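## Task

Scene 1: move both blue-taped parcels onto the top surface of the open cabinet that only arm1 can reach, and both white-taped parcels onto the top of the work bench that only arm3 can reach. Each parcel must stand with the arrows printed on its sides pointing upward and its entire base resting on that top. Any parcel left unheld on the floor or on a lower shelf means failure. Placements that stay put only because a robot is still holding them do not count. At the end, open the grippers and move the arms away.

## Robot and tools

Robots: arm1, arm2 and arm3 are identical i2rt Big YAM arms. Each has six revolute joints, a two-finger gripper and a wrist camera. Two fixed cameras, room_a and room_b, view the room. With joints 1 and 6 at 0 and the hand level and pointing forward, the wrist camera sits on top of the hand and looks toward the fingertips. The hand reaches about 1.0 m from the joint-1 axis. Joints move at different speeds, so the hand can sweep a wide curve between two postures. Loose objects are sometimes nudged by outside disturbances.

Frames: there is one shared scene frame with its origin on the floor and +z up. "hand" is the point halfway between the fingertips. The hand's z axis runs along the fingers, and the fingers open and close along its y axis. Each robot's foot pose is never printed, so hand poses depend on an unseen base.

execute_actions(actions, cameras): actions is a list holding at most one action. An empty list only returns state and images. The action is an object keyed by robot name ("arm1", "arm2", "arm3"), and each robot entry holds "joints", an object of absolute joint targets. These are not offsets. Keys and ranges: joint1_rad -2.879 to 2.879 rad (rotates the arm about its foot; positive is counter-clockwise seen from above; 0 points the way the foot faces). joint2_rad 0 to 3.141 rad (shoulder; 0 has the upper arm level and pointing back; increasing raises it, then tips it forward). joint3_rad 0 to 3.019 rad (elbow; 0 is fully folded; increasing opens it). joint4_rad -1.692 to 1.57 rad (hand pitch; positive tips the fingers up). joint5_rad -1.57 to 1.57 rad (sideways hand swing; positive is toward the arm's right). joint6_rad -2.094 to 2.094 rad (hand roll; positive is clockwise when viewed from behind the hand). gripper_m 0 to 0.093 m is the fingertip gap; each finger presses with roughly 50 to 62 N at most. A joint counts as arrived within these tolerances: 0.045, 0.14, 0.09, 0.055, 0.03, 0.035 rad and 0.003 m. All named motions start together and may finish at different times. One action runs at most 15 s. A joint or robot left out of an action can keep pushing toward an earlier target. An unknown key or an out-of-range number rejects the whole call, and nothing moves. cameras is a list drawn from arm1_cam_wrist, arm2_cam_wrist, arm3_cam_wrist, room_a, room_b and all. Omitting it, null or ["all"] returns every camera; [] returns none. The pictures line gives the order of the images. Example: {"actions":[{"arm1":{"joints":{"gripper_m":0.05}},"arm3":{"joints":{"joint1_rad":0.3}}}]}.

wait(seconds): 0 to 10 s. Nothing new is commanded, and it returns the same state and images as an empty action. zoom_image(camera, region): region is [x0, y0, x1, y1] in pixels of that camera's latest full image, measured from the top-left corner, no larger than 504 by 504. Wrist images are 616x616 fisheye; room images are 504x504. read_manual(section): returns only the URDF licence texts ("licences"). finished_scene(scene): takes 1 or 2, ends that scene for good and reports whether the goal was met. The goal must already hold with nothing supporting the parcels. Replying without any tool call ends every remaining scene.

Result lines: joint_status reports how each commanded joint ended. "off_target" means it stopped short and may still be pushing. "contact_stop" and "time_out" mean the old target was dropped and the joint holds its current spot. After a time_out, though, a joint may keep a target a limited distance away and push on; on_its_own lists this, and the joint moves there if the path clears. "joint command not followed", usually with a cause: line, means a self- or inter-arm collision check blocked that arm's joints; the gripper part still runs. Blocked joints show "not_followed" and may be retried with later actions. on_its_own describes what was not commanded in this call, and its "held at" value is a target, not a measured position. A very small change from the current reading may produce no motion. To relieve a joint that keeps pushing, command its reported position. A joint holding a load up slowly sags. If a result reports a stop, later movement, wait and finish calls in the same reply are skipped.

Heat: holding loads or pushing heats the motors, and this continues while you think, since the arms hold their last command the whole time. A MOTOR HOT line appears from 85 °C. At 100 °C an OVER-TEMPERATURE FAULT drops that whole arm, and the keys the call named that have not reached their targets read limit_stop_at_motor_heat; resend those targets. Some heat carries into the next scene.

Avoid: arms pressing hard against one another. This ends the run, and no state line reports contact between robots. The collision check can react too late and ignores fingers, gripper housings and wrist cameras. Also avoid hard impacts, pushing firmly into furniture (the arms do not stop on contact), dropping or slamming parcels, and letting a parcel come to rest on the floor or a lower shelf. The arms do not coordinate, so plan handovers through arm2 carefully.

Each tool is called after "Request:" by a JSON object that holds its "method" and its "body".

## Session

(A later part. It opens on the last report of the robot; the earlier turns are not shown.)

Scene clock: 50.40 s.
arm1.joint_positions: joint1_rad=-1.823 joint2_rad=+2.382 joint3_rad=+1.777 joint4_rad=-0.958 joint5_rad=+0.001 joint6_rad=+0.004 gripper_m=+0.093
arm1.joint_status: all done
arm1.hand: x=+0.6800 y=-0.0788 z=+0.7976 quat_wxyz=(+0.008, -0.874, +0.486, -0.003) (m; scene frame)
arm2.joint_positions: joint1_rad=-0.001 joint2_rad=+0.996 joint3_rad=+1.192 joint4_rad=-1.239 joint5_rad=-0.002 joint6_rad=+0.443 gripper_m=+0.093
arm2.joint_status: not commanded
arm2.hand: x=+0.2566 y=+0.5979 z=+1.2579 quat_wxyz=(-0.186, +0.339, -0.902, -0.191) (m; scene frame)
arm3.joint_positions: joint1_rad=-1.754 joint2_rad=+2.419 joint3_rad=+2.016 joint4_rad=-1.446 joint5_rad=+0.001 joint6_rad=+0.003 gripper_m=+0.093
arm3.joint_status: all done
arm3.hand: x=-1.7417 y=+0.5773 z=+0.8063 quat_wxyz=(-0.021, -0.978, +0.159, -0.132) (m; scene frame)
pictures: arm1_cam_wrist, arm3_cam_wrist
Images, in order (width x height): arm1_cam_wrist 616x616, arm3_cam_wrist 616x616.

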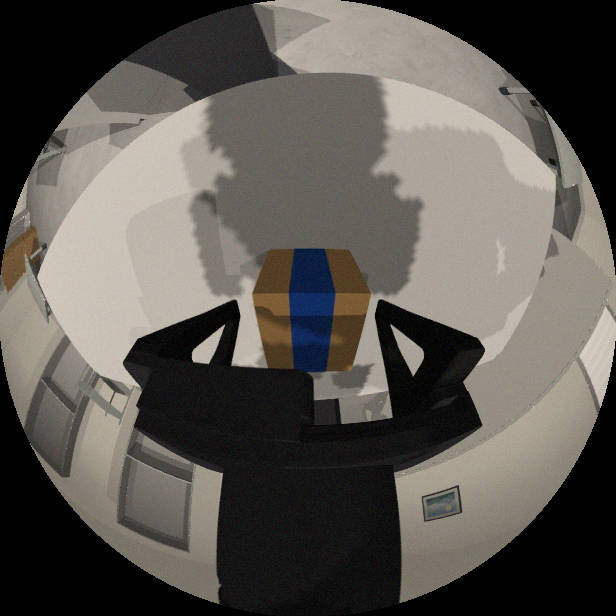

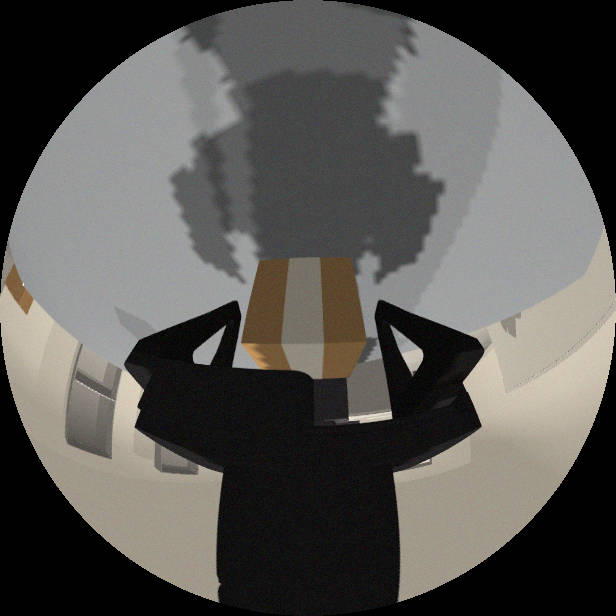

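Request:
{"method": "execute_actions", "body": {"actions": [{"arm1":{"joints":{"gripper_m":0.03}},"arm3":{"joints":{"gripper_m":0.03}}}], "cameras": []}}

Request:
{"method": "execute_actions", "body": {"actions": [{"arm1":{"joints":{"joint2_rad":2.15,"joint4_rad":-1.05}},"arm3":{"joints":{"joint2_rad":1.7}}}], "cameras": []}}

Request:
{"method": "execute_actions", "body": {"actions": [{"arm1":{"joints":{"joint1_rad":0.85}},"arm3":{"joints":{"joint3_rad":0.88,"joint4_rad":1.09}}}], "cameras": []}}

Request:
{"method": "execute_actions", "body": {"actions": [{"arm1":{"joints":{"joint2_rad":2.31,"joint4_rad":-1.0}},"arm3":{"joints":{"joint2_rad":2.165}}}], "cameras": ["arm1_cam_wrist","arm3_cam_wrist","room_a"]}}

Scene clock: 51.37 s.
arm1.joint_positions: joint1_rad=-1.823 joint2_rad=+2.382 joint3_rad=+1.777 joint4_rad=-0.958 joint5_rad=+0.001 joint6_rad=+0.004 gripper_m=+0.049
arm1.joint_status: gripper_m off_target (ended at +0.049, target +0.030)
arm1.hand: x=+0.6800 y=-0.0788 z=+0.7976 quat_wxyz=(+0.008, -0.874, +0.486, -0.003) (m; scene frame)
arm2.joint_positions: joint1_rad=-0.001 joint2_rad=+0.996 joint3_rad=+1.192 joint4_rad=-1.239 joint5_rad=-0.002 joint6_rad=+0.443 gripper_m=+0.093
arm2.joint_status: not commanded
arm2.hand: x=+0.2566 y=+0.5979 z=+1.2579 quat_wxyz=(-0.186, +0.339, -0.902, -0.191) (m; scene frame)
arm3.joint_positions: joint1_rad=-1.754 joint2_rad=+2.419 joint3_rad=+2.016 joint4_rad=-1.446 joint5_rad=+0.001 joint6_rad=+0.003 gripper_m=+0.057
arm3.joint_status: gripper_m off_target (ended at +0.057, target +0.030)
arm3.hand: x=-1.7418 y=+0.5772 z=+0.8063 quat_wxyz=(-0.021, -0.978, +0.159, -0.131) (m; scene frame)
pictures: none
No camera images: the call's "cameras" was empty. Leave "cameras" out to get every camera's image.

Scene clock: 53.17 s.
arm1.joint_positions: joint1_rad=-1.823 joint2_rad=+2.148 joint3_rad=+1.780 joint4_rad=-1.038 joint5_rad=+0.001 joint6_rad=+0.004 gripper_m=+0.049
arm1.joint_status: all done
arm1.hand: x=+0.6655 y=-0.0602 z=+0.9494 quat_wxyz=(+0.045, -0.872, +0.484, +0.066) (m; scene frame)
arm2.joint_positions: joint1_rad=-0.001 joint2_rad=+0.996 joint3_rad=+1.192 joint4_rad=-1.239 joint5_rad=-0.002 joint6_rad=+0.443 gripper_m=+0.093
arm2.joint_status: not commanded
arm2.hand: x=+0.2566 y=+0.5979 z=+1.2579 quat_wxyz=(-0.186, +0.339, -0.902, -0.191) (m; scene frame)
arm3.joint_positions: joint1_rad=-1.754 joint2_rad=+1.727 joint3_rad=+2.027 joint4_rad=-1.439 joint5_rad=+0.001 joint6_rad=+0.003 gripper_m=+0.057
arm3.joint_status: all done
arm3.hand: x=-1.7190 y=+0.5705 z=+1.2458 quat_wxyz=(+0.034, -0.963, +0.157, +0.217) (m; scene frame)
pictures: none
No camera images: the call's "cameras" was empty. Leave "cameras" out to get every camera's image.

Scene clock: 55.80 s.
arm1.joint_positions: joint1_rad=+0.851 joint2_rad=+2.149 joint3_rad=+1.780 joint4_rad=-1.038 joint5_rad=-0.002 joint6_rad=+0.004 gripper_m=+0.049
arm1.joint_status: all done
arm1.hand: x=+1.0913 y=-1.3169 z=+0.9510 quat_wxyz=(-0.066, -0.673, -0.735, +0.047) (m; scene frame)
arm2.joint_positions: joint1_rad=-0.001 joint2_rad=+0.996 joint3_rad=+1.192 joint4_rad=-1.239 joint5_rad=-0.002 joint6_rad=+0.443 gripper_m=+0.093
arm2.joint_status: not commanded
arm2.hand: x=+0.2566 y=+0.5979 z=+1.2579 quat_wxyz=(-0.186, +0.339, -0.902, -0.191) (m; scene frame)
arm3.joint_positions: joint1_rad=-1.754 joint2_rad=+1.722 joint3_rad=+0.876 joint4_rad=+1.055 joint5_rad=+0.001 joint6_rad=+0.003 gripper_m=+0.057
arm3.joint_status: all done
arm3.hand: x=-1.7435 y=+0.5784 z=+1.1215 quat_wxyz=(+0.123, -0.617, +0.102, +0.770) (m; scene frame)
pictures: none
No camera images: the call's "cameras" was empty. Leave "cameras" out to get every camera's image.

Scene clock: 57.07 s.
arm1.joint_positions: joint1_rad=+0.851 joint2_rad=+2.346 joint3_rad=+1.780 joint4_rad=-1.012 joint5_rad=-0.002 joint6_rad=+0.004 gripper_m=+0.049
arm1.joint_status: all done
arm1.hand: x=+1.0909 y=-1.2907 z=+0.8240 quat_wxyz=(-0.003, -0.675, -0.738, -0.010) (m; scene frame)
arm2.joint_positions: joint1_rad=-0.001 joint2_rad=+0.996 joint3_rad=+1.192 joint4_rad=-1.239 joint5_rad=-0.002 joint6_rad=+0.443 gripper_m=+0.093
arm2.joint_status: not commanded
arm2.hand: x=+0.2566 y=+0.5979 z=+1.2579 quat_wxyz=(-0.186, +0.339, -0.902, -0.191) (m; scene frame)
arm3.joint_positions: joint1_rad=-1.754 joint2_rad=+2.197 joint3_rad=+0.868 joint4_rad=+1.069 joint5_rad=+0.001 joint6_rad=+0.003 gripper_m=+0.057
arm3.joint_status: all done
arm3.hand: x=-1.7353 y=+0.5751 z=+0.8256 quat_wxyz=(+0.097, -0.779, +0.128, +0.606) (m; scene frame)
pictures: arm1_cam_wrist, arm3_cam_wrist, room_a
Images, in order (width x height): arm1_cam_wrist 616x616, arm3_cam_wrist 616x616, room_a 504x504.

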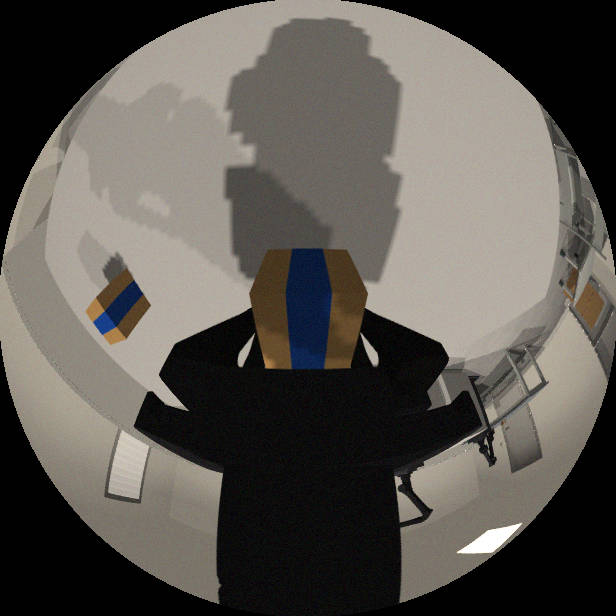

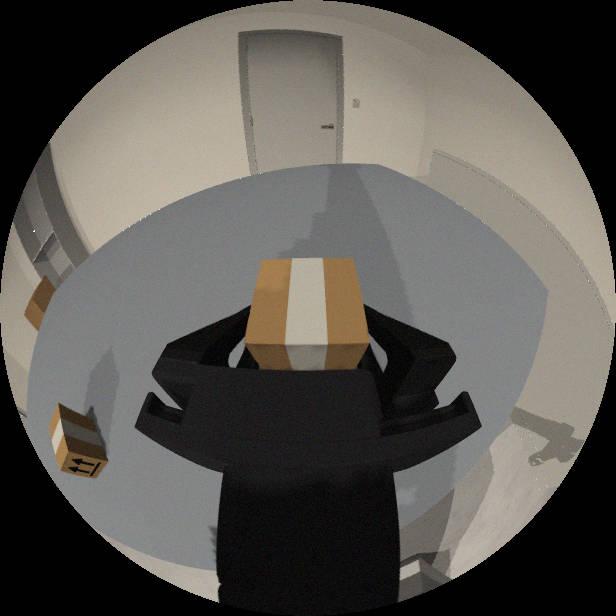

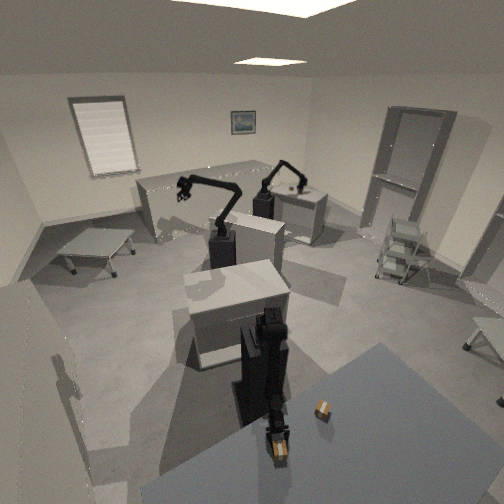

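Request:
{"method": "execute_actions", "body": {"actions": [{"arm1":{"joints":{"joint2_rad":2.365}},"arm3":{"joints":{"joint2_rad":2.225}}}], "cameras": []}}

Request:
{"method": "execute_actions", "body": {"actions": [{"arm1":{"joints":{"gripper_m":0.093}},"arm3":{"joints":{"gripper_m":0.093}}}], "cameras": ["arm1_cam_wrist","arm3_cam_wrist"]}}

Request:
{"method": "execute_actions", "body": {"actions": [{"arm1":{"joints":{"joint2_rad":1.9,"joint4_rad":-1.3}},"arm3":{"joints":{"joint2_rad":1.6,"joint3_rad":0.82,"joint4_rad":0.75}}}], "cameras": ["arm1_cam_wrist","room_a","room_b"]}}

Request:
{"method": "zoom_image", "body": {"camera": "room_b", "region": [110,140,160,180]}}

Request:
{"method": "zoom_image", "body": {"camera": "room_a", "region": [240,380,350,470]}}

Scene clock: 58.30 s.
arm1.joint_positions: joint1_rad=+0.851 joint2_rad=+2.357 joint3_rad=+1.780 joint4_rad=-1.012 joint5_rad=-0.002 joint6_rad=+0.004 gripper_m=+0.049
arm1.joint_status: all done
arm1.hand: x=+1.0908 y=-1.2882 z=+0.8170 quat_wxyz=(+0.001, -0.675, -0.738, -0.014) (m; scene frame)
arm2.joint_positions: joint1_rad=-0.001 joint2_rad=+0.996 joint3_rad=+1.192 joint4_rad=-1.239 joint5_rad=-0.002 joint6_rad=+0.443 gripper_m=+0.093
arm2.joint_status: not commanded
arm2.hand: x=+0.2566 y=+0.5979 z=+1.2579 quat_wxyz=(-0.186, +0.339, -0.902, -0.191) (m; scene frame)
arm3.joint_positions: joint1_rad=-1.754 joint2_rad=+2.214 joint3_rad=+0.868 joint4_rad=+1.073 joint5_rad=+0.001 joint6_rad=+0.003 gripper_m=+0.057
arm3.joint_status: all done
arm3.hand: x=-1.7328 y=+0.5742 z=+0.8161 quat_wxyz=(+0.096, -0.783, +0.128, +0.601) (m; scene frame)
pictures: none
No camera images: the call's "cameras" was empty. Leave "cameras" out to get every camera's image.

Scene clock: 58.93 s.
arm1.joint_positions: joint1_rad=+0.851 joint2_rad=+2.357 joint3_rad=+1.780 joint4_rad=-1.012 joint5_rad=-0.002 joint6_rad=+0.004 gripper_m=+0.093
arm1.joint_status: all done
arm1.hand: x=+1.0908 y=-1.2882 z=+0.8170 quat_wxyz=(+0.001, -0.675, -0.738, -0.014) (m; scene frame)
arm2.joint_positions: joint1_rad=-0.001 joint2_rad=+0.996 joint3_rad=+1.192 joint4_rad=-1.239 joint5_rad=-0.002 joint6_rad=+0.443 gripper_m=+0.093
arm2.joint_status: not commanded
arm2.hand: x=+0.2566 y=+0.5979 z=+1.2579 quat_wxyz=(-0.186, +0.339, -0.902, -0.191) (m; scene frame)
arm3.joint_positions: joint1_rad=-1.754 joint2_rad=+2.215 joint3_rad=+0.868 joint4_rad=+1.073 joint5_rad=+0.001 joint6_rad=+0.003 gripper_m=+0.093
arm3.joint_status: all done
arm3.hand: x=-1.7327 y=+0.5742 z=+0.8156 quat_wxyz=(+0.096, -0.783, +0.128, +0.601) (m; scene frame)
pictures: arm1_cam_wrist, arm3_cam_wrist
Images, in order (width x height): arm1_cam_wrist 616x616, arm3_cam_wrist 616x616.

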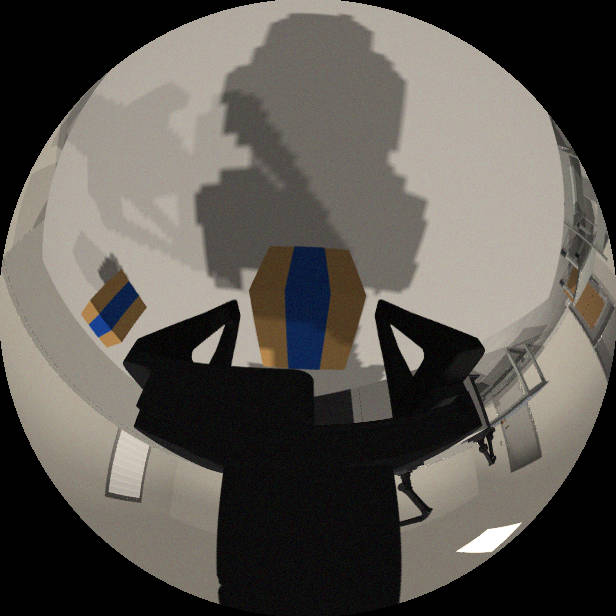

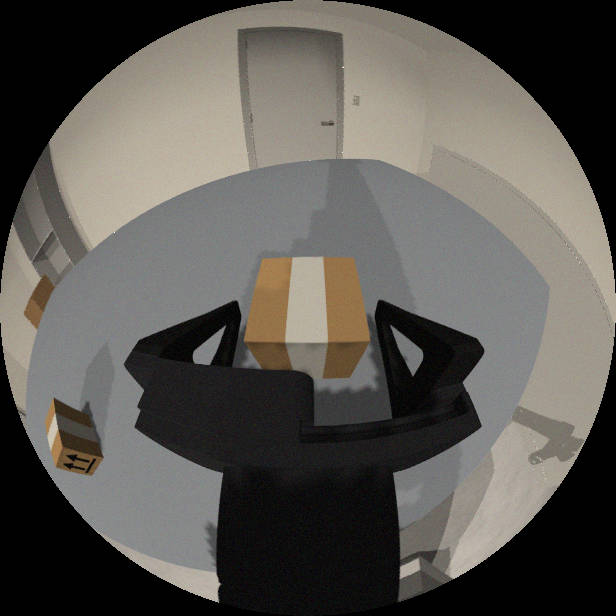

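Scene clock: 60.73 s.
arm1.joint_positions: joint1_rad=+0.851 joint2_rad=+1.911 joint3_rad=+1.792 joint4_rad=-1.287 joint5_rad=-0.002 joint6_rad=+0.004 gripper_m=+0.093
arm1.joint_status: all done
arm1.hand: x=+1.0843 y=-1.2675 z=+1.0982 quat_wxyz=(-0.066, -0.673, -0.735, +0.048) (m; scene frame)
arm2.joint_positions: joint1_rad=-0.001 joint2_rad=+0.996 joint3_rad=+1.192 joint4_rad=-1.239 joint5_rad=-0.002 joint6_rad=+0.443 gripper_m=+0.093
arm2.joint_status: not commanded
arm2.hand: x=+0.2566 y=+0.5979 z=+1.2579 quat_wxyz=(-0.186, +0.339, -0.902, -0.191) (m; scene frame)
arm3.joint_positions: joint1_rad=-1.754 joint2_rad=+1.591 joint3_rad=+0.810 joint4_rad=+0.766 joint5_rad=+0.001 joint6_rad=+0.003 gripper_m=+0.093
arm3.joint_status: all done
arm3.hand: x=-1.7199 y=+0.5705 z=+1.0969 quat_wxyz=(+0.111, -0.699, +0.115, +0.697) (m; scene frame)
pictures: arm1_cam_wrist, room_a, room_b
Images, in order (width x height): arm1_cam_wrist 616x616, room_a 504x504, room_b 504x504.

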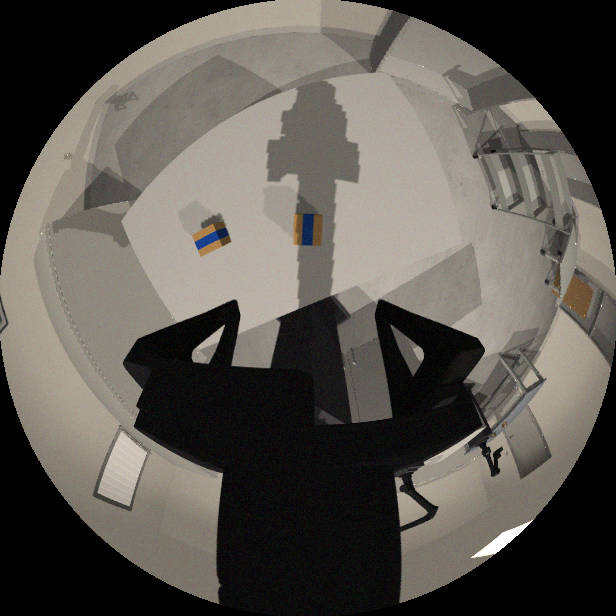

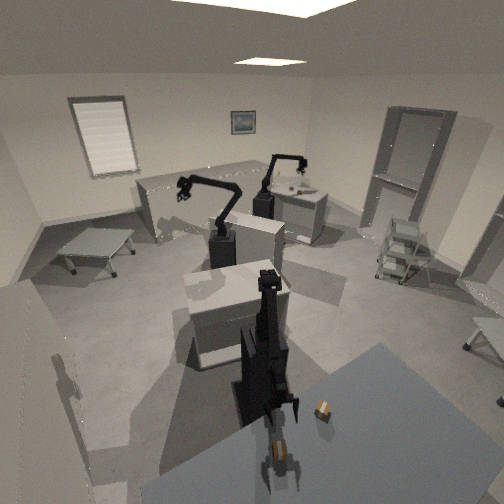

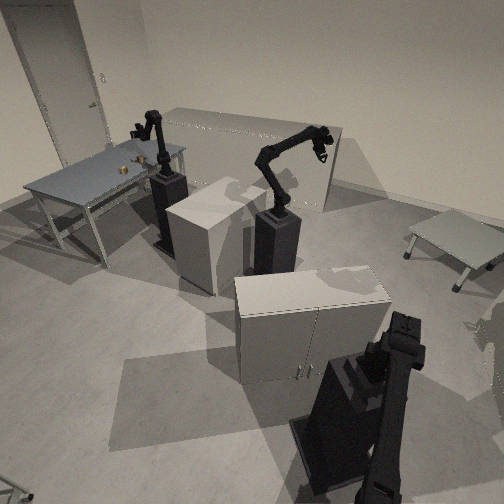

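Region (110, 140, 160, 180) of room_b's 504x504 image, scaled by 10.080, with more detail than that image has; it fills the top 403 rows of this view, and the rest is white.

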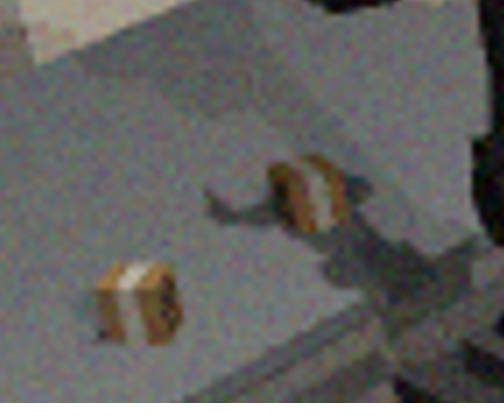

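Region (240, 380, 350, 470) of room_a's 504x504 image, scaled by 4.582, with more detail than that image has; it fills the top 412 rows of this view, and the rest is white.

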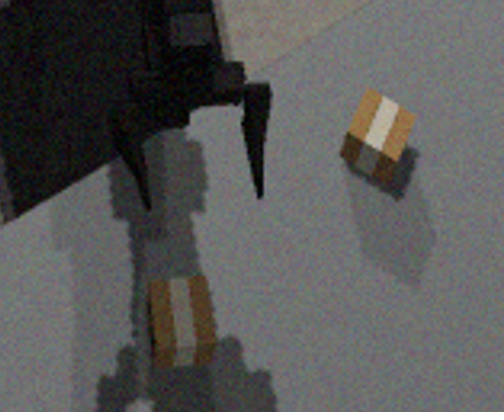

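Request:
{"method": "finished_scene", "body": {"scene": 1}}

The scene is finished: the task was done.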